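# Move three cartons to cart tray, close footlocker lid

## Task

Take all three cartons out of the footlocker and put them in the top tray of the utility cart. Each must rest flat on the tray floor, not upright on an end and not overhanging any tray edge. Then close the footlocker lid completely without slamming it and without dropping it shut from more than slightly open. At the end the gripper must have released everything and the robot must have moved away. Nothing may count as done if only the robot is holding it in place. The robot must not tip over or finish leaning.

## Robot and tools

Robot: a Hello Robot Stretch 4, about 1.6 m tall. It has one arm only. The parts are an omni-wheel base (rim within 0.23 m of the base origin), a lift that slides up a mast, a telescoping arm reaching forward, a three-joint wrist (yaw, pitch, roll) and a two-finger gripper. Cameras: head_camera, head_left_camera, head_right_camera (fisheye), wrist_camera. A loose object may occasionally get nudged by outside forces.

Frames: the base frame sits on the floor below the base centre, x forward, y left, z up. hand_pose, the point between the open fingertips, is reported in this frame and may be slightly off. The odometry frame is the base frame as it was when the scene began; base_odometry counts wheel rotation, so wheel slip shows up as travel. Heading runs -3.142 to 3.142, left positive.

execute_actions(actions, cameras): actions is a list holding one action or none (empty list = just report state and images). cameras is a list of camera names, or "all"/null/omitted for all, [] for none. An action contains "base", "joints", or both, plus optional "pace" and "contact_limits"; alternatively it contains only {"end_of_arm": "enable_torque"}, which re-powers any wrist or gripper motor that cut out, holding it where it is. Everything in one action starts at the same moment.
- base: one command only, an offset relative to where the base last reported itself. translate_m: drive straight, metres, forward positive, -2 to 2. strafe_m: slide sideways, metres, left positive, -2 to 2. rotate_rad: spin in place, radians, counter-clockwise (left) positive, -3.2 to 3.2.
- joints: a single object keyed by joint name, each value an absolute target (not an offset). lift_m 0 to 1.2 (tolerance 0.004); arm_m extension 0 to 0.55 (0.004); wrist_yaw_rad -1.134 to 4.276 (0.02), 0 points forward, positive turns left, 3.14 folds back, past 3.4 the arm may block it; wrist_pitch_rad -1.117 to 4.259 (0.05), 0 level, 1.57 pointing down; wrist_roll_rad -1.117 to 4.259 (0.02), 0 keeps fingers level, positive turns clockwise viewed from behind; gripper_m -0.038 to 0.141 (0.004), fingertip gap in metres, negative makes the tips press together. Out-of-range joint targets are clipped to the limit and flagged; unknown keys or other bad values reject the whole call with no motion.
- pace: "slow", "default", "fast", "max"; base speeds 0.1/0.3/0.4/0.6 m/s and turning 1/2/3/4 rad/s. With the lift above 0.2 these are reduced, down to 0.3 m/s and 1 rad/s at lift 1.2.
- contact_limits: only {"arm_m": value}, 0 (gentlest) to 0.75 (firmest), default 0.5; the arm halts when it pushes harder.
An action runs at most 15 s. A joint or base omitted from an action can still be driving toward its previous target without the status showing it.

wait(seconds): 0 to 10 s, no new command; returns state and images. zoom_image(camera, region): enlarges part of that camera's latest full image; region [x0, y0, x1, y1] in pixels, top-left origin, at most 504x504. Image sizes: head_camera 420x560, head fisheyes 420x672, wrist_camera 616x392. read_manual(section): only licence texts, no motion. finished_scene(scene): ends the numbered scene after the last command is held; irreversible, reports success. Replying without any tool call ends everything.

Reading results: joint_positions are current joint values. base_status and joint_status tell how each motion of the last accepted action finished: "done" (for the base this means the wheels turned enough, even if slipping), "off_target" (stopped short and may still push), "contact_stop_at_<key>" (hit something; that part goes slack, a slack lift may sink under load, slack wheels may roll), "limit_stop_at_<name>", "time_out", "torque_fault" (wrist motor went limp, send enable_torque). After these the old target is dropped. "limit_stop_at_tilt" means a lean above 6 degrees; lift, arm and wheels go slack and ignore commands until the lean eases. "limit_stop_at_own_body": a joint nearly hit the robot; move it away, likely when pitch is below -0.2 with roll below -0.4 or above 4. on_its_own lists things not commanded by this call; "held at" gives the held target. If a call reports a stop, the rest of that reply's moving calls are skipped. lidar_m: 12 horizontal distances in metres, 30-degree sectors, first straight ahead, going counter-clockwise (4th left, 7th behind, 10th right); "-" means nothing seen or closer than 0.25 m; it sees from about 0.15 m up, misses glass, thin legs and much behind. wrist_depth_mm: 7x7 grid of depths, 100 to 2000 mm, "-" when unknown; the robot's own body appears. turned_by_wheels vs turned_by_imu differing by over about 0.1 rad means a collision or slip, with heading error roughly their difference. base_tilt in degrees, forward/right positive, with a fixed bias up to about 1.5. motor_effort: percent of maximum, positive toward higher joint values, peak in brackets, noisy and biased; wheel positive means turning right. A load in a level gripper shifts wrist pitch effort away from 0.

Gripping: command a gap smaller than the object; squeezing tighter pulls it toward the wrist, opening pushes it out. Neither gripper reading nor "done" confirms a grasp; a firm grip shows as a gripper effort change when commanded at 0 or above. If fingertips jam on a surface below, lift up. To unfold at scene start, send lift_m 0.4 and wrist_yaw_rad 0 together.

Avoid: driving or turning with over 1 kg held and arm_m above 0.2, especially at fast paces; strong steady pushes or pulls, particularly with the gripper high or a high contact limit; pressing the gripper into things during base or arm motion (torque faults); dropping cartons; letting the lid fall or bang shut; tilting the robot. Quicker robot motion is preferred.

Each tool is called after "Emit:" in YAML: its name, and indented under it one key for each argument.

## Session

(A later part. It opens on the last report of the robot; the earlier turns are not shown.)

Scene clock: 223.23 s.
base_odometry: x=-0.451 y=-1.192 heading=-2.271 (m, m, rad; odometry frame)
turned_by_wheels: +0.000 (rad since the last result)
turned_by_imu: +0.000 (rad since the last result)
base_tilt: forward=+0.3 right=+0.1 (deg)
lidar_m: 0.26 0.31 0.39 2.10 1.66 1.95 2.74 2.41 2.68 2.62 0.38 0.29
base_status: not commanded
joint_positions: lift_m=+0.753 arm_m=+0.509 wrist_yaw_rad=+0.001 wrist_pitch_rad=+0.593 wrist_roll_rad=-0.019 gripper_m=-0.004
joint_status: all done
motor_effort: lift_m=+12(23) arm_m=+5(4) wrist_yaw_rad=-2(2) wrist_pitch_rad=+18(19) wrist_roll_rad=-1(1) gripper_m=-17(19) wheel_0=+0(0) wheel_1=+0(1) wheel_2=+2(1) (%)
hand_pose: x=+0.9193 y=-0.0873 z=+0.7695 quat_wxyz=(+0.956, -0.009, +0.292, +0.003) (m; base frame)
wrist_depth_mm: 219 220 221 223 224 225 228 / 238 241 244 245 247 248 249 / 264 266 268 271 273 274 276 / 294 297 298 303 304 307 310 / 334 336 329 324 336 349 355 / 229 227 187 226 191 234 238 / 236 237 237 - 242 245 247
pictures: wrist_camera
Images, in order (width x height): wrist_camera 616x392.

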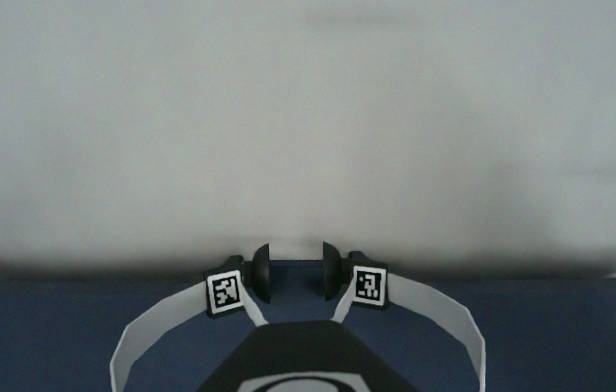

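Emit:
execute_actions:
  actions:
    - {"base":{"translate_m":-0.06},"joints":{"lift_m":0.786},"pace":"slow"}
  cameras: ["wrist_camera"]

Emit:
execute_actions:
  actions:
    - {"base":{"translate_m":-0.06},"joints":{"lift_m":0.797},"pace":"slow"}
  cameras: []

Emit:
execute_actions:
  actions:
    - {"base":{"translate_m":-0.07},"joints":{"lift_m":0.799},"pace":"slow"}
  cameras: ["wrist_camera"]

Scene clock: 226.77 s.
base_odometry: x=-0.412 y=-1.147 heading=-2.271 (m, m, rad; odometry frame)
turned_by_wheels: +0.000 (rad since the last result)
turned_by_imu: -0.001 (rad since the last result)
base_tilt: forward=+0.3 right=+0.2 (deg)
lidar_m: 0.32 0.35 1.48 2.10 1.65 1.94 2.67 2.35 2.60 2.62 0.48 0.34
base_status: done
joint_positions: lift_m=+0.785 arm_m=+0.509 wrist_yaw_rad=-0.001 wrist_pitch_rad=+0.605 wrist_roll_rad=-0.020 gripper_m=-0.004
joint_status: all done
motor_effort: lift_m=+26(29) arm_m=+5(5) wrist_yaw_rad=+1(2) wrist_pitch_rad=-14(48) wrist_roll_rad=+0(1) gripper_m=-18(20) wheel_0=-3(5) wheel_1=-3(7) wheel_2=+2(7) (%)
hand_pose: x=+0.9173 y=-0.0876 z=+0.7995 quat_wxyz=(+0.955, -0.009, +0.298, +0.003) (m; base frame)
wrist_depth_mm: 276 277 278 281 281 283 286 / 300 304 306 307 310 314 315 / 336 336 340 343 345 347 347 / 373 375 379 384 389 392 394 / 424 430 418 413 430 445 452 / 237 234 189 229 191 241 245 / 253 250 252 - 257 260 264
pictures: wrist_camera
Images, in order (width x height): wrist_camera 616x392.

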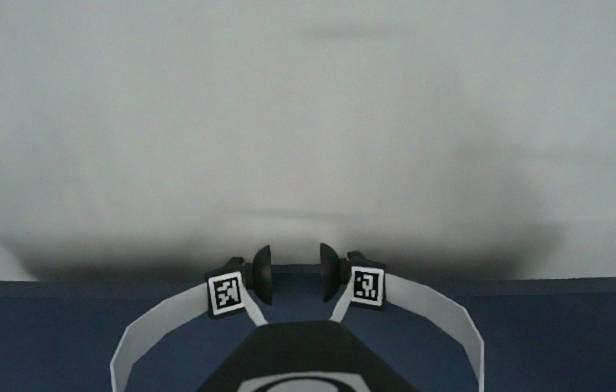

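Scene clock: 228.60 s.
base_odometry: x=-0.373 y=-1.101 heading=-2.271 (m, m, rad; odometry frame)
turned_by_wheels: +0.000 (rad since the last result)
turned_by_imu: +0.000 (rad since the last result)
base_tilt: forward=+0.3 right=+0.1 (deg)
lidar_m: 0.37 0.41 1.57 2.09 1.60 1.96 2.63 2.29 2.48 2.60 0.57 0.40
base_status: done
joint_positions: lift_m=+0.796 arm_m=+0.509 wrist_yaw_rad=+0.000 wrist_pitch_rad=+0.604 wrist_roll_rad=-0.020 gripper_m=-0.004
joint_status: all done
motor_effort: lift_m=+25(28) arm_m=+5(5) wrist_yaw_rad=+1(1) wrist_pitch_rad=-12(39) wrist_roll_rad=+0(1) gripper_m=-20(18) wheel_0=-2(6) wheel_1=-1(4) wheel_2=+3(5) (%)
hand_pose: x=+0.9175 y=-0.0875 z=+0.8108 quat_wxyz=(+0.955, -0.009, +0.298, +0.003) (m; base frame)
wrist_depth_mm: 330 332 334 336 340 340 343 / 359 364 366 370 373 375 375 / 402 404 407 413 413 415 418 / 445 452 455 459 462 469 473 / 504 512 500 496 512 535 544 / 239 239 189 232 191 247 249 / 270 265 267 - 272 277 283
pictures: none
No camera images: the call's "cameras" was empty. Leave "cameras" out to get every camera's image.

Scene clock: 230.57 s.
base_odometry: x=-0.328 y=-1.047 heading=-2.271 (m, m, rad; odometry frame)
turned_by_wheels: +0.000 (rad since the last result)
turned_by_imu: +0.000 (rad since the last result)
base_tilt: forward=+0.3 right=+0.2 (deg)
lidar_m: 0.45 0.49 1.67 2.10 1.56 1.96 2.55 2.25 2.39 2.61 1.68 0.48
base_status: done
joint_positions: lift_m=+0.798 arm_m=+0.509 wrist_yaw_rad=+0.000 wrist_pitch_rad=+0.603 wrist_roll_rad=-0.020 gripper_m=-0.004
joint_status: all done
motor_effort: lift_m=+25(25) arm_m=+5(5) wrist_yaw_rad=+0(1) wrist_pitch_rad=-8(15) wrist_roll_rad=+0(1) gripper_m=-19(19) wheel_0=-2(2) wheel_1=-3(4) wheel_2=+2(8) (%)
hand_pose: x=+0.9177 y=-0.0874 z=+0.8131 quat_wxyz=(+0.955, -0.009, +0.297, +0.003) (m; base frame)
wrist_depth_mm: 394 397 402 402 404 407 407 / 430 436 436 439 445 445 445 / 477 484 488 488 492 496 500 / 535 535 539 554 549 559 559 / 597 597 585 591 609 621 627 / 247 241 189 240 191 246 259 / 297 290 290 - 296 303 314
pictures: wrist_camera
Images, in order (width x height): wrist_camera 616x392.

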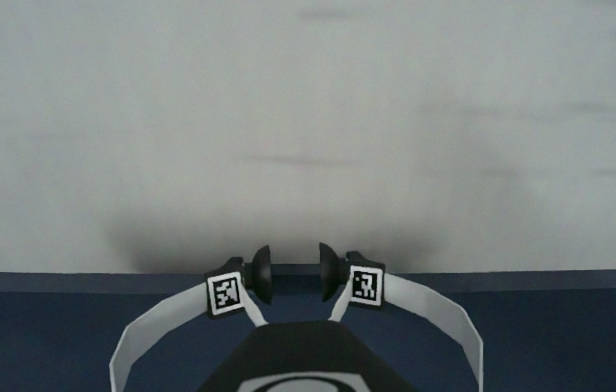

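Emit:
zoom_image:
  camera: "wrist_camera"
  region: [200, 220, 400, 340]

Region (200, 220, 400, 340) of wrist_camera's 616x392 image, scaled by 2.520; it fills the top 302 rows of this view, and the rest is white.

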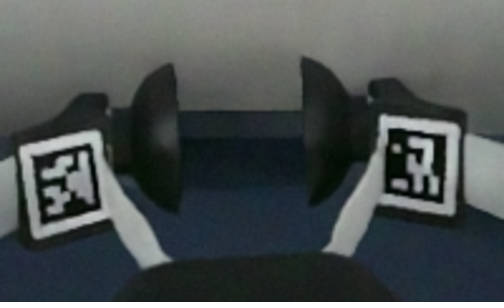

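Emit:
execute_actions:
  actions:
    - {"base":{"translate_m":-0.04},"joints":{"lift_m":0.79},"pace":"slow"}
  cameras: []

Emit:
execute_actions:
  actions:
    - {"base":{"translate_m":-0.04},"joints":{"lift_m":0.782},"pace":"slow"}
  cameras: ["wrist_camera"]

Scene clock: 234.00 s.
base_odometry: x=-0.303 y=-1.017 heading=-2.271 (m, m, rad; odometry frame)
turned_by_wheels: +0.000 (rad since the last result)
turned_by_imu: +0.000 (rad since the last result)
base_tilt: forward=+0.2 right=+0.1 (deg)
lidar_m: 0.50 0.52 1.72 2.11 1.54 1.95 2.52 2.24 2.34 2.62 1.73 0.53
base_status: done
joint_positions: lift_m=+0.791 arm_m=+0.509 wrist_yaw_rad=+0.000 wrist_pitch_rad=+0.598 wrist_roll_rad=-0.020 gripper_m=-0.005
joint_status: all done
motor_effort: lift_m=+11(25) arm_m=+5(5) wrist_yaw_rad=+0(1) wrist_pitch_rad=+7(15) wrist_roll_rad=+0(0) gripper_m=-17(17) wheel_0=-2(3) wheel_1=+0(5) wheel_2=+2(7) (%)
hand_pose: x=+0.9186 y=-0.0873 z=+0.8065 quat_wxyz=(+0.956, -0.009, +0.294, +0.003) (m; base frame)
wrist_depth_mm: 430 433 436 436 439 442 452 / 466 469 480 480 484 484 488 / 517 525 525 525 539 539 539 / 580 580 591 591 603 609 615 / 640 640 647 634 654 676 676 / 253 241 190 243 191 249 265 / 319 309 307 - 315 324 338
pictures: none
No camera images: the call's "cameras" was empty. Leave "cameras" out to get every camera's image.

Scene clock: 235.53 s.
base_odometry: x=-0.277 y=-0.986 heading=-2.271 (m, m, rad; odometry frame)
turned_by_wheels: +0.000 (rad since the last result)
turned_by_imu: +0.000 (rad since the last result)
base_tilt: forward=+0.4 right=+0.1 (deg)
lidar_m: 0.53 0.58 1.79 2.10 1.53 1.96 2.47 2.19 2.29 2.61 1.78 0.57
base_status: done
joint_positions: lift_m=+0.783 arm_m=+0.509 wrist_yaw_rad=+0.000 wrist_pitch_rad=+0.597 wrist_roll_rad=-0.020 gripper_m=-0.005
joint_status: all done
motor_effort: lift_m=+11(10) arm_m=+5(5) wrist_yaw_rad=-1(1) wrist_pitch_rad=+9(29) wrist_roll_rad=+0(1) gripper_m=-17(19) wheel_0=+0(3) wheel_1=-2(4) wheel_2=+2(8) (%)
hand_pose: x=+0.9188 y=-0.0873 z=+0.7988 quat_wxyz=(+0.956, -0.009, +0.294, +0.003) (m; base frame)
wrist_depth_mm: 466 469 473 473 477 477 488 / 504 512 517 521 525 530 525 / 564 569 574 574 574 585 585 / 627 640 640 640 654 654 661 / 691 699 691 691 699 723 732 / 259 246 189 248 191 254 273 / 355 340 338 - 351 362 382
pictures: wrist_camera
Images, in order (width x height): wrist_camera 616x392.

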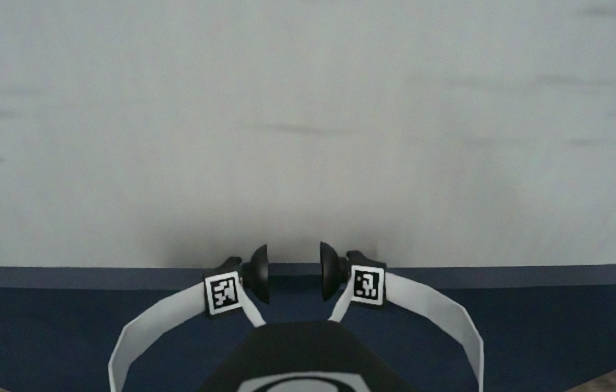

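Emit:
execute_actions:
  actions:
    - {"joints":{"lift_m":0.774,"arm_m":0.476},"pace":"slow"}
  cameras: []

Emit:
execute_actions:
  actions:
    - {"joints":{"lift_m":0.763,"arm_m":0.444},"pace":"slow"}
  cameras: []

Emit:
execute_actions:
  actions:
    - {"joints":{"lift_m":0.746,"arm_m":0.403},"pace":"slow"}
  cameras: ["wrist_camera"]

Scene clock: 238.03 s.
base_odometry: x=-0.277 y=-0.986 heading=-2.271 (m, m, rad; odometry frame)
turned_by_wheels: +0.000 (rad since the last result)
turned_by_imu: +0.000 (rad since the last result)
base_tilt: forward=+0.3 right=+0.2 (deg)
lidar_m: 0.54 0.57 1.81 2.09 1.51 1.94 2.47 2.21 2.27 2.60 1.79 0.56
base_status: not commanded
joint_positions: lift_m=+0.775 arm_m=+0.477 wrist_yaw_rad=+0.000 wrist_pitch_rad=+0.597 wrist_roll_rad=-0.020 gripper_m=-0.005
joint_status: all done
motor_effort: lift_m=+11(10) arm_m=-5(4) wrist_yaw_rad=-2(2) wrist_pitch_rad=+7(30) wrist_roll_rad=+0(1) gripper_m=-16(16) wheel_0=+0(0) wheel_1=-2(2) wheel_2=+2(2) (%)
hand_pose: x=+0.8864 y=-0.0873 z=+0.7907 quat_wxyz=(+0.956, -0.009, +0.294, +0.003) (m; base frame)
wrist_depth_mm: 496 496 500 508 508 508 512 / 539 549 549 554 554 559 564 / 597 603 609 615 615 621 627 / 668 668 676 691 691 691 699 / 741 741 732 741 750 778 778 / 270 250 189 252 190 260 285 / 415 387 384 - 399 415 473
pictures: none
No camera images: the call's "cameras" was empty. Leave "cameras" out to get every camera's image.

Scene clock: 239.43 s.
base_odometry: x=-0.277 y=-0.986 heading=-2.271 (m, m, rad; odometry frame)
turned_by_wheels: +0.000 (rad since the last result)
turned_by_imu: +0.000 (rad since the last result)
base_tilt: forward=+0.3 right=+0.1 (deg)
lidar_m: 0.53 0.57 1.78 2.09 1.51 1.94 2.46 2.21 2.28 2.62 1.77 0.57
base_status: not commanded
joint_positions: lift_m=+0.764 arm_m=+0.445 wrist_yaw_rad=+0.000 wrist_pitch_rad=+0.598 wrist_roll_rad=-0.020 gripper_m=-0.005
joint_status: all done
motor_effort: lift_m=+11(10) arm_m=-5(1) wrist_yaw_rad=-1(1) wrist_pitch_rad=+5(31) wrist_roll_rad=-1(1) gripper_m=-20(20) wheel_0=+0(0) wheel_1=-2(2) wheel_2=+2(2) (%)
hand_pose: x=+0.8542 y=-0.0873 z=+0.7794 quat_wxyz=(+0.956, -0.009, +0.295, +0.003) (m; base frame)
wrist_depth_mm: 525 530 530 530 535 539 544 / 569 574 580 585 591 591 597 / 627 640 640 647 661 654 661 / 707 715 723 732 732 741 750 / 768 788 778 778 788 809 809 / 286 257 188 257 191 267 303 / 597 484 480 - 504 530 931
pictures: none
No camera images: the call's "cameras" was empty. Leave "cameras" out to get every camera's image.

Scene clock: 241.00 s.
base_odometry: x=-0.277 y=-0.986 heading=-2.271 (m, m, rad; odometry frame)
turned_by_wheels: +0.000 (rad since the last result)
turned_by_imu: +0.000 (rad since the last result)
base_tilt: forward=+0.2 right=+0.1 (deg)
lidar_m: 0.54 0.57 1.78 2.11 1.52 1.95 2.46 2.21 2.28 2.63 1.78 0.56
base_status: not commanded
joint_positions: lift_m=+0.746 arm_m=+0.404 wrist_yaw_rad=+0.001 wrist_pitch_rad=+0.605 wrist_roll_rad=-0.020 gripper_m=-0.004
joint_status: all done
motor_effort: lift_m=+15(15) arm_m=-6(6) wrist_yaw_rad=-3(2) wrist_pitch_rad=-15(27) wrist_roll_rad=-1(1) gripper_m=-17(18) wheel_0=+0(0) wheel_1=-2(2) wheel_2=+1(2) (%)
hand_pose: x=+0.8123 y=-0.0872 z=+0.7604 quat_wxyz=(+0.954, -0.010, +0.298, +0.003) (m; base frame)
wrist_depth_mm: 564 564 574 580 580 580 585 / 621 621 627 634 634 640 640 / 683 683 699 699 699 715 715 / 768 768 778 788 788 798 820 / 831 831 842 842 866 866 866 / 347 281 189 281 191 297 384 / 917 661 654 - 676 654 931
pictures: wrist_camera
Images, in order (width x height): wrist_camera 616x392.

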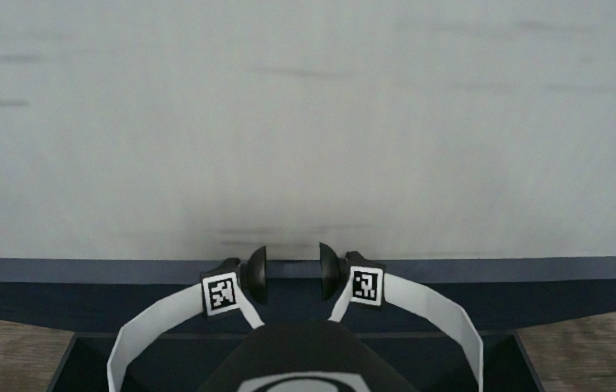

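Emit:
execute_actions:
  actions:
    - {"joints":{"lift_m":0.728,"arm_m":0.374},"pace":"slow"}
  cameras: []

Emit:
execute_actions:
  actions:
    - {"joints":{"lift_m":0.708,"arm_m":0.344},"pace":"slow"}
  cameras: []

Emit:
execute_actions:
  actions:
    - {"joints":{"lift_m":0.687,"arm_m":0.316},"pace":"slow"}
  cameras: []

Emit:
execute_actions:
  actions:
    - {"joints":{"lift_m":0.665,"arm_m":0.288},"pace":"slow"}
  cameras: ["wrist_camera"]

Scene clock: 243.33 s.
base_odometry: x=-0.277 y=-0.986 heading=-2.271 (m, m, rad; odometry frame)
turned_by_wheels: +0.000 (rad since the last result)
turned_by_imu: +0.000 (rad since the last result)
base_tilt: forward=+0.3 right=+0.1 (deg)
lidar_m: 0.53 0.57 1.77 2.10 1.51 1.96 2.47 2.21 2.28 2.62 1.80 0.58
base_status: not commanded
joint_positions: lift_m=+0.728 arm_m=+0.375 wrist_yaw_rad=+0.001 wrist_pitch_rad=+0.604 wrist_roll_rad=-0.020 gripper_m=-0.005
joint_status: all done
motor_effort: lift_m=+14(14) arm_m=-6(3) wrist_yaw_rad=-3(2) wrist_pitch_rad=-11(15) wrist_roll_rad=-1(0) gripper_m=-19(17) wheel_0=+1(0) wheel_1=-1(2) wheel_2=+1(1) (%)
hand_pose: x=+0.7834 y=-0.0872 z=+0.7428 quat_wxyz=(+0.955, -0.009, +0.297, +0.003) (m; base frame)
wrist_depth_mm: 591 597 597 597 603 609 615 / 647 647 654 668 668 668 676 / 715 723 723 732 741 750 741 / 798 798 820 820 820 842 842 / 854 878 866 891 891 904 917 / 504 252 189 324 191 353 991 / 878 699 715 - 732 691 917
pictures: none
No camera images: the call's "cameras" was empty. Leave "cameras" out to get every camera's image.

Scene clock: 244.70 s.
base_odometry: x=-0.277 y=-0.986 heading=-2.271 (m, m, rad; odometry frame)
turned_by_wheels: +0.000 (rad since the last result)
turned_by_imu: +0.000 (rad since the last result)
base_tilt: forward=+0.3 right=+0.1 (deg)
lidar_m: 0.53 0.58 1.79 2.09 1.53 1.94 2.46 2.19 2.25 2.63 1.77 0.57
base_status: not commanded
joint_positions: lift_m=+0.708 arm_m=+0.345 wrist_yaw_rad=+0.001 wrist_pitch_rad=+0.605 wrist_roll_rad=-0.020 gripper_m=-0.004
joint_status: all done
motor_effort: lift_m=+15(10) arm_m=-6(8) wrist_yaw_rad=-4(4) wrist_pitch_rad=-17(16) wrist_roll_rad=+0(0) gripper_m=-17(18) wheel_0=+1(1) wheel_1=-1(1) wheel_2=+0(1) (%)
hand_pose: x=+0.7533 y=-0.0871 z=+0.7224 quat_wxyz=(+0.955, -0.010, +0.298, +0.004) (m; base frame)
wrist_depth_mm: 621 627 627 627 627 640 640 / 676 683 691 691 699 699 707 / 759 750 759 768 778 778 788 / 842 854 854 854 878 866 878 / 904 917 917 931 931 946 960 / 946 647 189 661 191 654 991 / 634 732 778 - 788 699 904
pictures: none
No camera images: the call's "cameras" was empty. Leave "cameras" out to get every camera's image.

Scene clock: 246.03 s.
base_odometry: x=-0.277 y=-0.986 heading=-2.271 (m, m, rad; odometry frame)
turned_by_wheels: +0.000 (rad since the last result)
turned_by_imu: +0.000 (rad since the last result)
base_tilt: forward=+0.2 right=+0.1 (deg)
lidar_m: 0.54 0.58 1.79 2.11 1.52 1.95 2.46 2.20 2.26 2.63 1.77 0.58
base_status: not commanded
joint_positions: lift_m=+0.687 arm_m=+0.317 wrist_yaw_rad=+0.002 wrist_pitch_rad=+0.606 wrist_roll_rad=-0.020 gripper_m=-0.004
joint_status: all done
motor_effort: lift_m=+15(16) arm_m=-6(11) wrist_yaw_rad=-6(6) wrist_pitch_rad=-18(17) wrist_roll_rad=+0(0) gripper_m=-21(18) wheel_0=+2(2) wheel_1=+0(1) wheel_2=+0(0) (%)
hand_pose: x=+0.7253 y=-0.0869 z=+0.7012 quat_wxyz=(+0.954, -0.010, +0.298, +0.004) (m; base frame)
wrist_depth_mm: 647 647 654 647 661 661 668 / 699 707 715 723 732 732 732 / 778 788 798 798 798 809 809 / 878 891 891 891 904 904 904 / 946 946 960 960 976 991 991 / 946 683 189 699 191 691 1008 / 621 723 831 - 842 699 866
pictures: none
No camera images: the call's "cameras" was empty. Leave "cameras" out to get every camera's image.

Scene clock: 247.37 s.
base_odometry: x=-0.277 y=-0.986 heading=-2.271 (m, m, rad; odometry frame)
turned_by_wheels: +0.000 (rad since the last result)
turned_by_imu: +0.000 (rad since the last result)
base_tilt: forward=+0.3 right=+0.1 (deg)
lidar_m: 0.54 0.57 1.79 2.08 1.53 1.96 2.46 2.19 2.26 2.63 1.79 0.56
base_status: not commanded
joint_positions: lift_m=+0.665 arm_m=+0.289 wrist_yaw_rad=+0.004 wrist_pitch_rad=+0.608 wrist_roll_rad=-0.020 gripper_m=-0.004
joint_status: all done
motor_effort: lift_m=+17(19) arm_m=-8(8) wrist_yaw_rad=-10(10) wrist_pitch_rad=-21(22) wrist_roll_rad=+1(1) gripper_m=-20(18) wheel_0=+2(2) wheel_1=+0(0) wheel_2=+0(0) (%)
hand_pose: x=+0.6974 y=-0.0866 z=+0.6786 quat_wxyz=(+0.954, -0.010, +0.299, +0.005) (m; base frame)
wrist_depth_mm: 668 676 676 683 683 683 691 / 732 741 741 741 759 759 759 / 820 820 831 831 831 842 831 / 931 917 917 946 931 946 946 / 253 270 282 287 285 276 265 / 904 732 190 759 191 707 960 / 580 715 831 - 854 707 585
pictures: wrist_camera
Images, in order (width x height): wrist_camera 616x392.

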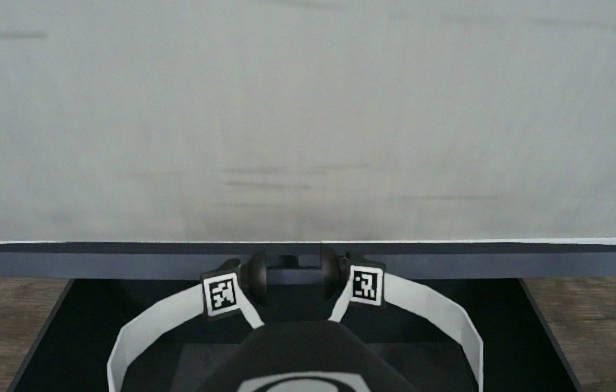

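Emit:
execute_actions:
  actions:
    - {"joints":{"lift_m":0.64,"arm_m":0.27,"wrist_pitch_rad":0.59},"pace":"slow"}
  cameras: ["wrist_camera"]

Emit:
execute_actions:
  actions:
    - {"joints":{"lift_m":0.603,"arm_m":0.238,"wrist_pitch_rad":0.54},"pace":"slow"}
  cameras: ["wrist_camera"]

Scene clock: 249.30 s.
base_odometry: x=-0.277 y=-0.986 heading=-2.271 (m, m, rad; odometry frame)
turned_by_wheels: +0.000 (rad since the last result)
turned_by_imu: +0.000 (rad since the last result)
base_tilt: forward=+0.3 right=+0.1 (deg)
lidar_m: 0.54 0.55 1.79 2.11 1.52 1.93 2.47 2.21 2.28 2.62 1.77 0.56
base_status: not commanded
joint_positions: lift_m=+0.641 arm_m=+0.271 wrist_yaw_rad=+0.001 wrist_pitch_rad=+0.594 wrist_roll_rad=-0.020 gripper_m=-0.005
joint_status: all done
motor_effort: lift_m=+12(19) arm_m=-4(4) wrist_yaw_rad=-2(10) wrist_pitch_rad=-13(28) wrist_roll_rad=+2(2) gripper_m=-18(21) wheel_0=+2(2) wheel_1=+0(0) wheel_2=+1(1) (%)
hand_pose: x=+0.6808 y=-0.0872 z=+0.6572 quat_wxyz=(+0.956, -0.010, +0.293, +0.003) (m; base frame)
wrist_depth_mm: 691 691 691 699 707 699 707 / 750 750 768 768 768 778 778 / 820 831 842 842 842 842 854 / 931 931 946 946 960 960 976 / 243 252 256 260 258 254 249 / 640 732 188 759 190 699 960 / 564 750 809 - 842 691 569
pictures: wrist_camera
Images, in order (width x height): wrist_camera 616x392.

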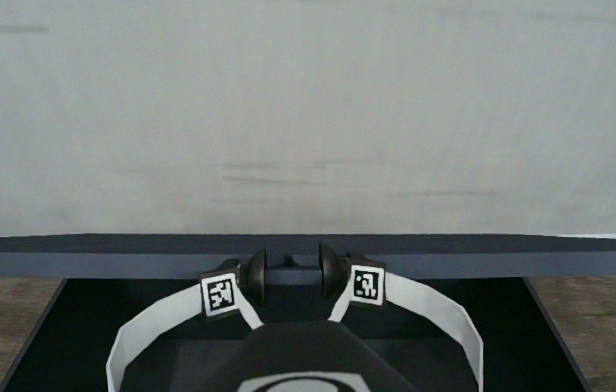

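Scene clock: 250.70 s.
base_odometry: x=-0.277 y=-0.986 heading=-2.271 (m, m, rad; odometry frame)
turned_by_wheels: +0.000 (rad since the last result)
turned_by_imu: +0.000 (rad since the last result)
base_tilt: forward=+0.3 right=+0.1 (deg)
lidar_m: 0.55 0.58 1.81 2.10 1.51 1.95 2.48 2.21 2.27 2.63 1.79 0.57
base_status: not commanded
joint_positions: lift_m=+0.603 arm_m=+0.239 wrist_yaw_rad=+0.003 wrist_pitch_rad=+0.546 wrist_roll_rad=-0.020 gripper_m=-0.004
joint_status: all done
motor_effort: lift_m=+15(16) arm_m=-6(3) wrist_yaw_rad=-9(9) wrist_pitch_rad=-17(21) wrist_roll_rad=+1(1) gripper_m=-20(18) wheel_0=+3(3) wheel_1=+0(0) wheel_2=-1(3) (%)
hand_pose: x=+0.6568 y=-0.0867 z=+0.6318 quat_wxyz=(+0.963, -0.010, +0.270, +0.004) (m; base frame)
wrist_depth_mm: 707 707 715 732 723 732 732 / 768 778 778 778 778 788 788 / 831 854 854 866 854 866 866 / 946 931 946 946 960 960 976 / 239 247 251 253 252 249 246 / 621 732 190 768 191 699 891 / 549 723 798 - 820 699 539
pictures: wrist_camera
Images, in order (width x height): wrist_camera 616x392.

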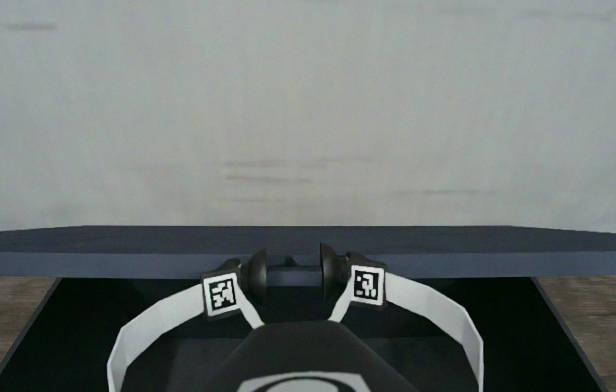

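Emit:
execute_actions:
  actions:
    - {"joints":{"lift_m":0.556,"arm_m":0.213,"wrist_pitch_rad":0.465},"pace":"slow"}
  cameras: []

Emit:
execute_actions:
  actions:
    - {"joints":{"lift_m":0.505,"arm_m":0.184,"wrist_pitch_rad":0.39},"pace":"slow"}
  cameras: ["wrist_camera"]

Scene clock: 252.93 s.
base_odometry: x=-0.277 y=-0.986 heading=-2.271 (m, m, rad; odometry frame)
turned_by_wheels: +0.000 (rad since the last result)
turned_by_imu: +0.000 (rad since the last result)
base_tilt: forward=+0.3 right=+0.1 (deg)
lidar_m: 0.54 0.58 1.80 2.08 1.51 1.95 2.47 2.19 2.28 2.63 1.79 0.57
base_status: not commanded
joint_positions: lift_m=+0.557 arm_m=+0.213 wrist_yaw_rad=-0.001 wrist_pitch_rad=+0.470 wrist_roll_rad=-0.020 gripper_m=-0.005
joint_status: all done
motor_effort: lift_m=+13(15) arm_m=-2(12) wrist_yaw_rad=+2(11) wrist_pitch_rad=-15(28) wrist_roll_rad=+1(1) gripper_m=-17(19) wheel_0=+3(3) wheel_1=+0(0) wheel_2=-3(3) (%)
hand_pose: x=+0.6415 y=-0.0876 z=+0.6040 quat_wxyz=(+0.972, -0.010, +0.233, +0.002) (m; base frame)
wrist_depth_mm: 723 732 732 732 741 750 750 / 778 778 788 788 798 798 798 / 842 842 854 854 866 878 878 / 917 917 917 931 946 946 960 / 254 258 262 262 257 252 245 / 603 723 189 732 191 661 591 / 549 715 788 - 831 707 525
pictures: none
No camera images: the call's "cameras" was empty. Leave "cameras" out to get every camera's image.

Scene clock: 254.30 s.
base_odometry: x=-0.277 y=-0.986 heading=-2.271 (m, m, rad; odometry frame)
turned_by_wheels: +0.000 (rad since the last result)
turned_by_imu: +0.000 (rad since the last result)
base_tilt: forward=+0.3 right=+0.1 (deg)
lidar_m: 0.54 0.56 1.79 2.10 1.52 1.95 2.47 2.19 2.28 2.62 1.79 0.58
base_status: not commanded
joint_positions: lift_m=+0.506 arm_m=+0.184 wrist_yaw_rad=-0.001 wrist_pitch_rad=+0.395 wrist_roll_rad=-0.020 gripper_m=-0.005
joint_status: all done
motor_effort: lift_m=+12(15) arm_m=-3(9) wrist_yaw_rad=+4(6) wrist_pitch_rad=-15(22) wrist_roll_rad=+1(1) gripper_m=-14(17) wheel_0=+3(3) wheel_1=+0(0) wheel_2=-2(2) (%)
hand_pose: x=+0.6215 y=-0.0878 z=+0.5728 quat_wxyz=(+0.981, -0.010, +0.196, +0.001) (m; base frame)
wrist_depth_mm: 741 750 759 759 759 768 778 / 788 798 809 820 809 831 831 / 842 854 866 878 866 878 891 / 931 917 931 946 931 946 960 / 258 262 262 260 255 250 244 / 569 715 189 723 191 661 554 / 549 732 788 - 798 707 521
pictures: wrist_camera
Images, in order (width x height): wrist_camera 616x392.

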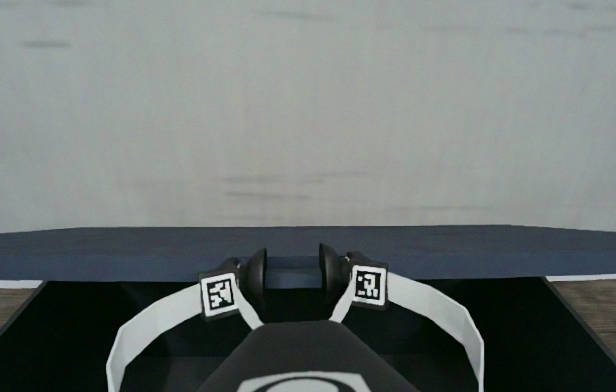

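Solid. Continue with bias ~+0.011.

Emit:
execute_actions:
  actions:
    - {"joints":{"lift_m":0.454,"arm_m":0.159,"wrist_pitch_rad":0.315},"pace":"slow"}
  cameras: []

Emit:
execute_actions:
  actions:
    - {"joints":{"lift_m":0.399,"arm_m":0.138,"wrist_pitch_rad":0.24},"pace":"slow"}
  cameras: []

Emit:
execute_actions:
  actions:
    - {"joints":{"lift_m":0.347,"arm_m":0.121,"wrist_pitch_rad":0.17},"pace":"slow"}
  cameras: ["wrist_camera"]

Scene clock: 256.30 s.
base_odometry: x=-0.277 y=-0.986 heading=-2.271 (m, m, rad; odometry frame)
turned_by_wheels: +0.000 (rad since the last result)
turned_by_imu: +0.000 (rad since the last result)
base_tilt: forward=+0.3 right=+0.1 (deg)
lidar_m: 0.54 0.57 1.78 2.10 1.51 1.92 2.47 2.22 2.27 2.63 1.79 0.58
base_status: not commanded
joint_positions: lift_m=+0.454 arm_m=+0.160 wrist_yaw_rad=+0.000 wrist_pitch_rad=+0.321 wrist_roll_rad=-0.020 gripper_m=-0.005
joint_status: all done
motor_effort: lift_m=+13(12) arm_m=-3(4) wrist_yaw_rad=+0(4) wrist_pitch_rad=-19(24) wrist_roll_rad=+2(2) gripper_m=-17(17) wheel_0=+3(3) wheel_1=+0(0) wheel_2=-2(2) (%)
hand_pose: x=+0.6041 y=-0.0874 z=+0.5416 quat_wxyz=(+0.987, -0.010, +0.160, +0.002) (m; base frame)
wrist_depth_mm: 768 768 778 788 788 798 798 / 809 820 831 820 831 842 842 / 854 878 866 878 878 891 891 / 904 917 931 917 931 946 946 / 257 259 260 259 254 248 242 / 574 715 190 715 191 661 549 / 554 723 759 - 778 707 525
pictures: none
No camera images: the call's "cameras" was empty. Leave "cameras" out to get every camera's image.

Scene clock: 257.63 s.
base_odometry: x=-0.277 y=-0.986 heading=-2.271 (m, m, rad; odometry frame)
turned_by_wheels: +0.000 (rad since the last result)
turned_by_imu: +0.000 (rad since the last result)
base_tilt: forward=+0.2 right=+0.1 (deg)
lidar_m: 0.54 0.58 1.79 2.10 1.53 1.96 2.47 2.20 2.26 2.62 1.78 0.57
base_status: not commanded
joint_positions: lift_m=+0.399 arm_m=+0.138 wrist_yaw_rad=-0.001 wrist_pitch_rad=+0.247 wrist_roll_rad=-0.020 gripper_m=-0.005
joint_status: all done
motor_effort: lift_m=+13(16) arm_m=-3(9) wrist_yaw_rad=+2(8) wrist_pitch_rad=-20(30) wrist_roll_rad=+2(2) gripper_m=-16(19) wheel_0=+3(3) wheel_1=+0(0) wheel_2=-1(2) (%)
hand_pose: x=+0.5890 y=-0.0876 z=+0.5071 quat_wxyz=(+0.992, -0.010, +0.123, +0.001) (m; base frame)
wrist_depth_mm: 788 798 798 809 820 820 831 / 820 831 842 842 854 866 866 / 878 878 891 878 891 904 904 / 904 917 917 931 946 946 960 / 257 260 259 257 252 246 240 / 554 699 189 715 191 661 525 / 549 723 750 - 750 707 521
pictures: none
No camera images: the call's "cameras" was empty. Leave "cameras" out to get every camera's image.

Scene clock: 258.93 s.
base_odometry: x=-0.277 y=-0.986 heading=-2.271 (m, m, rad; odometry frame)
turned_by_wheels: +0.000 (rad since the last result)
turned_by_imu: +0.000 (rad since the last result)
base_tilt: forward=+0.3 right=+0.1 (deg)
lidar_m: 0.54 0.58 1.79 2.10 1.53 1.96 2.48 2.21 2.26 2.63 1.78 0.57
base_status: not commanded
joint_positions: lift_m=+0.347 arm_m=+0.122 wrist_yaw_rad=+0.001 wrist_pitch_rad=+0.178 wrist_roll_rad=-0.020 gripper_m=-0.005
joint_status: all done
motor_effort: lift_m=+14(18) arm_m=-4(12) wrist_yaw_rad=-2(12) wrist_pitch_rad=-23(31) wrist_roll_rad=+2(2) gripper_m=-17(24) wheel_0=+3(3) wheel_1=+0(0) wheel_2=+1(2) (%)
hand_pose: x=+0.5766 y=-0.0872 z=+0.4746 quat_wxyz=(+0.996, -0.010, +0.089, +0.001) (m; base frame)
wrist_depth_mm: 831 831 831 831 842 842 854 / 854 854 866 866 878 878 878 / 878 891 891 904 904 904 917 / 917 917 931 931 931 946 946 / 255 258 258 254 249 244 268 / 554 691 190 707 191 668 530 / 554 715 732 - 741 699 525
pictures: wrist_camera
Images, in order (width x height): wrist_camera 616x392.

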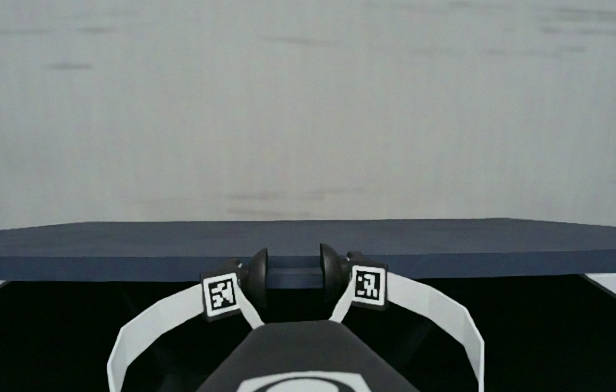

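Emit:
execute_actions:
  actions:
    - {"joints":{"lift_m":0.292,"arm_m":0.107,"wrist_pitch_rad":0.1},"pace":"slow"}
  cameras: []

Emit:
execute_actions:
  actions:
    - {"joints":{"lift_m":0.23,"arm_m":0.096,"wrist_pitch_rad":0.0},"pace":"slow"}
  cameras: []

Emit:
execute_actions:
  actions:
    - {"joints":{"lift_m":0.197,"arm_m":0.09},"pace":"slow"}
  cameras: ["wrist_camera"]

Scene clock: 261.13 s.
base_odometry: x=-0.277 y=-0.986 heading=-2.271 (m, m, rad; odometry frame)
turned_by_wheels: +0.000 (rad since the last result)
turned_by_imu: +0.000 (rad since the last result)
base_tilt: forward=+0.3 right=+0.2 (deg)
lidar_m: 0.55 0.57 1.77 2.10 1.52 1.92 2.47 2.18 2.28 2.63 1.78 0.57
base_status: not commanded
joint_positions: lift_m=+0.292 arm_m=+0.108 wrist_yaw_rad=+0.001 wrist_pitch_rad=+0.108 wrist_roll_rad=-0.020 gripper_m=-0.005
joint_status: all done
on_its_own: wrist_pitch_rad is at rest, and its effort (-26) is outside its rest range (-23 to +23)
motor_effort: lift_m=+14(16) arm_m=-4(5) wrist_yaw_rad=-2(12) wrist_pitch_rad=-26(33) wrist_roll_rad=+2(1) gripper_m=-15(18) wheel_0=+3(3) wheel_1=+0(0) wheel_2=+1(2) (%)
hand_pose: x=+0.5654 y=-0.0872 z=+0.4394 quat_wxyz=(+0.998, -0.010, +0.054, +0.001) (m; base frame)
wrist_depth_mm: 854 854 854 866 878 878 878 / 878 891 891 878 891 904 904 / 904 904 904 917 904 931 931 / 917 931 931 931 946 946 960 / 264 265 263 262 254 249 244 / 554 691 189 699 191 699 525 / 549 707 723 - 723 699 530
pictures: none
No camera images: the call's "cameras" was empty. Leave "cameras" out to get every camera's image.

Scene clock: 262.53 s.
base_odometry: x=-0.277 y=-0.986 heading=-2.271 (m, m, rad; odometry frame)
turned_by_wheels: +0.000 (rad since the last result)
turned_by_imu: +0.000 (rad since the last result)
base_tilt: forward=+0.3 right=+0.1 (deg)
lidar_m: 0.55 0.56 1.77 2.10 1.52 1.95 2.45 2.20 2.27 2.62 1.78 0.57
base_status: not commanded
joint_positions: lift_m=+0.230 arm_m=+0.097 wrist_yaw_rad=+0.000 wrist_pitch_rad=+0.008 wrist_roll_rad=-0.020 gripper_m=-0.005
joint_status: all done
on_its_own: wrist_pitch_rad is at rest, and its effort (-25) is outside its rest range (-23 to +23)
motor_effort: lift_m=+15(16) arm_m=-3(8) wrist_yaw_rad=+0(12) wrist_pitch_rad=-25(34) wrist_roll_rad=+1(1) gripper_m=-15(21) wheel_0=+3(3) wheel_1=+0(0) wheel_2=+0(2) (%)
hand_pose: x=+0.5560 y=-0.0874 z=+0.4061 quat_wxyz=(+1.000, -0.010, +0.004, +0.000) (m; base frame)
wrist_depth_mm: 878 891 904 904 917 931 931 / 904 904 917 917 946 931 931 / 917 917 917 917 931 931 960 / 931 931 931 946 946 960 960 / 293 291 290 283 276 266 258 / 539 676 189 683 191 691 530 / 241 242 243 - 247 247 245
pictures: none
No camera images: the call's "cameras" was empty. Leave "cameras" out to get every camera's image.

Scene clock: 263.63 s.
base_odometry: x=-0.277 y=-0.986 heading=-2.271 (m, m, rad; odometry frame)
turned_by_wheels: +0.000 (rad since the last result)
turned_by_imu: +0.000 (rad since the last result)
base_tilt: forward=+0.3 right=+0.2 (deg)
lidar_m: 0.55 0.58 1.78 2.09 1.53 1.96 2.47 2.17 2.27 2.60 1.77 0.58
base_status: not commanded
joint_positions: lift_m=+0.197 arm_m=+0.091 wrist_yaw_rad=+0.004 wrist_pitch_rad=+0.009 wrist_roll_rad=-0.020 gripper_m=-0.004
joint_status: all done
on_its_own: wrist_pitch_rad is at rest, and its effort (-27) is outside its rest range (-23 to +23)
motor_effort: lift_m=+15(16) arm_m=-7(9) wrist_yaw_rad=-10(10) wrist_pitch_rad=-27(27) wrist_roll_rad=+2(1) gripper_m=-19(20) wheel_0=+3(3) wheel_1=+0(0) wheel_2=+1(1) (%)
hand_pose: x=+0.5510 y=-0.0864 z=+0.3730 quat_wxyz=(+1.000, -0.010, +0.004, +0.002) (m; base frame)
wrist_depth_mm: 891 917 904 917 917 917 931 / 917 904 917 931 931 917 931 / 904 917 931 931 931 946 946 / 931 917 931 931 931 960 946 / 266 266 266 264 257 253 249 / 244 244 189 225 190 248 248 / 243 247 248 - 250 252 246
pictures: wrist_camera
Images, in order (width x height): wrist_camera 616x392.

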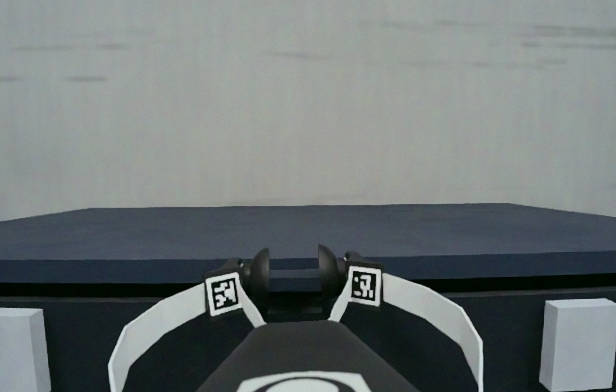

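Emit:
execute_actions:
  actions:
    - {"joints":{"lift_m":0.18,"arm_m":0.094},"pace":"slow"}
  cameras: ["wrist_camera"]

Scene clock: 265.00 s.
base_odometry: x=-0.277 y=-0.986 heading=-2.271 (m, m, rad; odometry frame)
turned_by_wheels: +0.000 (rad since the last result)
turned_by_imu: +0.000 (rad since the last result)
base_tilt: forward=+0.3 right=+0.2 (deg)
lidar_m: 0.55 0.57 1.80 2.10 1.54 1.94 2.47 2.20 2.28 2.62 1.78 0.58
base_status: not commanded
joint_positions: lift_m=+0.180 arm_m=+0.093 wrist_yaw_rad=+0.001 wrist_pitch_rad=+0.004 wrist_roll_rad=-0.020 gripper_m=-0.005
joint_status: all done
motor_effort: lift_m=+14(13) arm_m=+7(8) wrist_yaw_rad=-2(10) wrist_pitch_rad=-13(25) wrist_roll_rad=+2(1) gripper_m=-15(20) wheel_0=+3(3) wheel_1=+0(0) wheel_2=+1(1) (%)
hand_pose: x=+0.5522 y=-0.0871 z=+0.3574 quat_wxyz=(+1.000, -0.010, +0.002, +0.000) (m; base frame)
wrist_depth_mm: 891 904 904 917 917 931 946 / 904 904 917 917 931 917 946 / 917 917 917 931 931 946 960 / 917 931 931 931 946 960 946 / 259 260 259 257 255 249 247 / 239 241 189 223 191 246 242 / 243 244 245 - 249 250 247
pictures: wrist_camera
Images, in order (width x height): wrist_camera 616x392.

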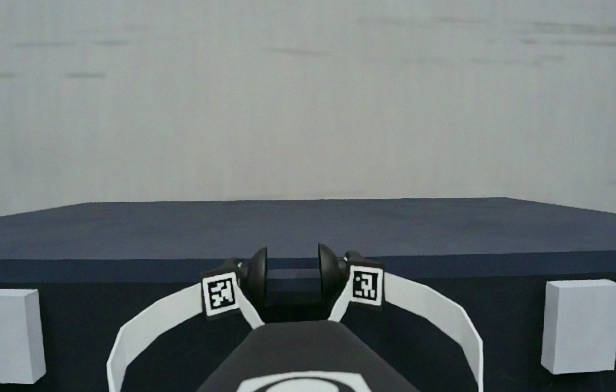

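Emit:
execute_actions:
  actions:
    - {"joints":{"gripper_m":0.06,"arm_m":0.078},"pace":"slow"}
  cameras: []

Emit:
execute_actions:
  actions:
    - {"base":{"translate_m":-0.35},"joints":{"arm_m":0.01},"pace":"fast"}

Scene clock: 268.23 s.
base_odometry: x=-0.277 y=-0.986 heading=-2.271 (m, m, rad; odometry frame)
turned_by_wheels: +0.000 (rad since the last result)
turned_by_imu: +0.000 (rad since the last result)
base_tilt: forward=+0.3 right=+0.2 (deg)
lidar_m: 0.55 0.57 1.77 2.10 1.52 1.94 2.47 2.20 2.26 2.62 1.78 0.58
base_status: not commanded
joint_positions: lift_m=+0.180 arm_m=+0.079 wrist_yaw_rad=+0.001 wrist_pitch_rad=+0.003 wrist_roll_rad=-0.020 gripper_m=+0.060
joint_status: all done
motor_effort: lift_m=+14(14) arm_m=-6(3) wrist_yaw_rad=-2(11) wrist_pitch_rad=-8(14) wrist_roll_rad=+1(2) gripper_m=-3(18) wheel_0=+3(3) wheel_1=+0(0) wheel_2=+1(1) (%)
hand_pose: x=+0.5385 y=-0.0872 z=+0.3578 quat_wxyz=(+1.000, -0.010, +0.001, +0.000) (m; base frame)
wrist_depth_mm: 904 917 931 931 946 931 946 / 917 931 931 931 960 946 946 / 931 931 946 946 960 976 960 / 946 931 946 960 946 960 976 / 267 266 266 265 259 259 260 / 253 255 198 236 259 260 249 / 256 257 258 - 263 264 254
pictures: none
No camera images: the call's "cameras" was empty. Leave "cameras" out to get every camera's image.

Scene clock: 270.40 s.
base_odometry: x=-0.051 y=-0.719 heading=-2.271 (m, m, rad; odometry frame)
turned_by_wheels: +0.000 (rad since the last result)
turned_by_imu: -0.001 (rad since the last result)
base_tilt: forward=+0.3 right=+0.2 (deg)
lidar_m: 0.89 0.91 2.17 1.37 1.38 1.94 2.12 2.13 1.96 2.62 2.27 0.90
base_status: done
joint_positions: lift_m=+0.180 arm_m=+0.011 wrist_yaw_rad=+0.000 wrist_pitch_rad=+0.003 wrist_roll_rad=-0.020 gripper_m=+0.060
joint_status: all done
motor_effort: lift_m=+14(14) arm_m=-6(7) wrist_yaw_rad=+0(2) wrist_pitch_rad=-8(9) wrist_roll_rad=+1(1) gripper_m=+0(2) wheel_0=-1(8) wheel_1=+1(6) wheel_2=-3(12) (%)
hand_pose: x=+0.4704 y=-0.0874 z=+0.3579 quat_wxyz=(+1.000, -0.010, +0.001, +0.000) (m; base frame)
wrist_depth_mm: 1308 1336 1308 1336 1336 1366 1336 / 1308 1336 1336 1336 1336 1366 1397 / 1308 1336 1336 1366 1366 1397 1397 / 1336 1366 878 842 820 1366 1397 / 1336 661 668 676 683 683 1397 / 1098 676 198 683 683 691 1042 / 778 676 683 - 691 699 768
pictures: head_camera, head_left_camera, head_right_camera, wrist_camera
Images, in order (width x height): head_camera 420x560, head_left_camera 420x672, head_right_camera 420x672, wrist_camera 616x392.

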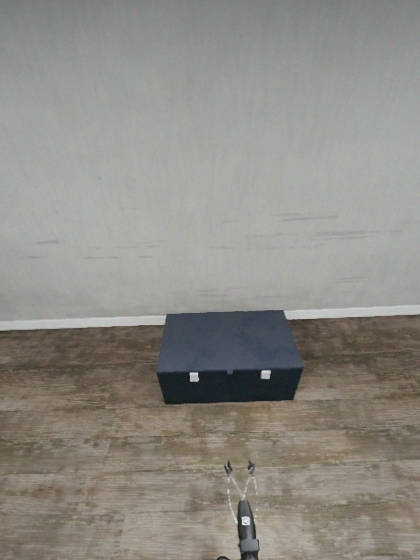

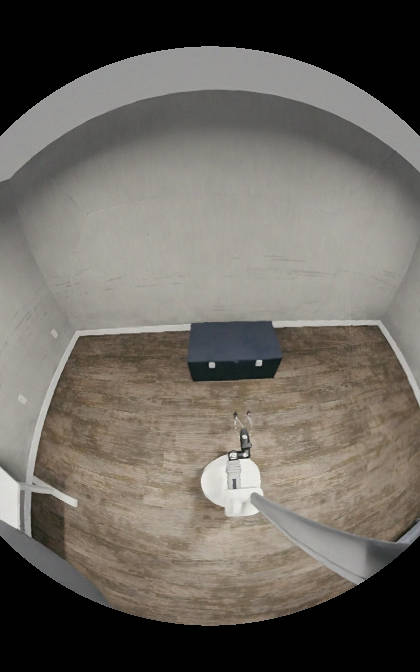

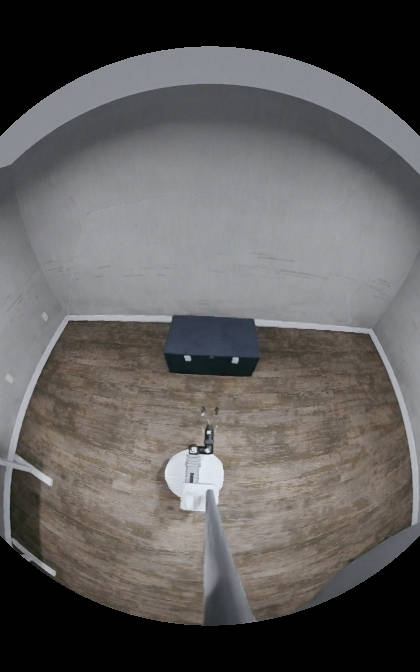

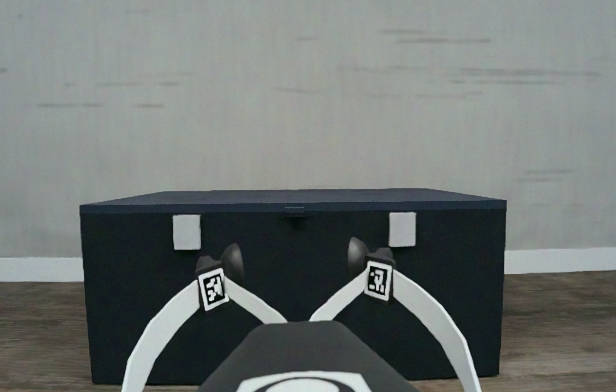

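Emit:
finished_scene:
  scene: 2

The scene is finished: the task was done.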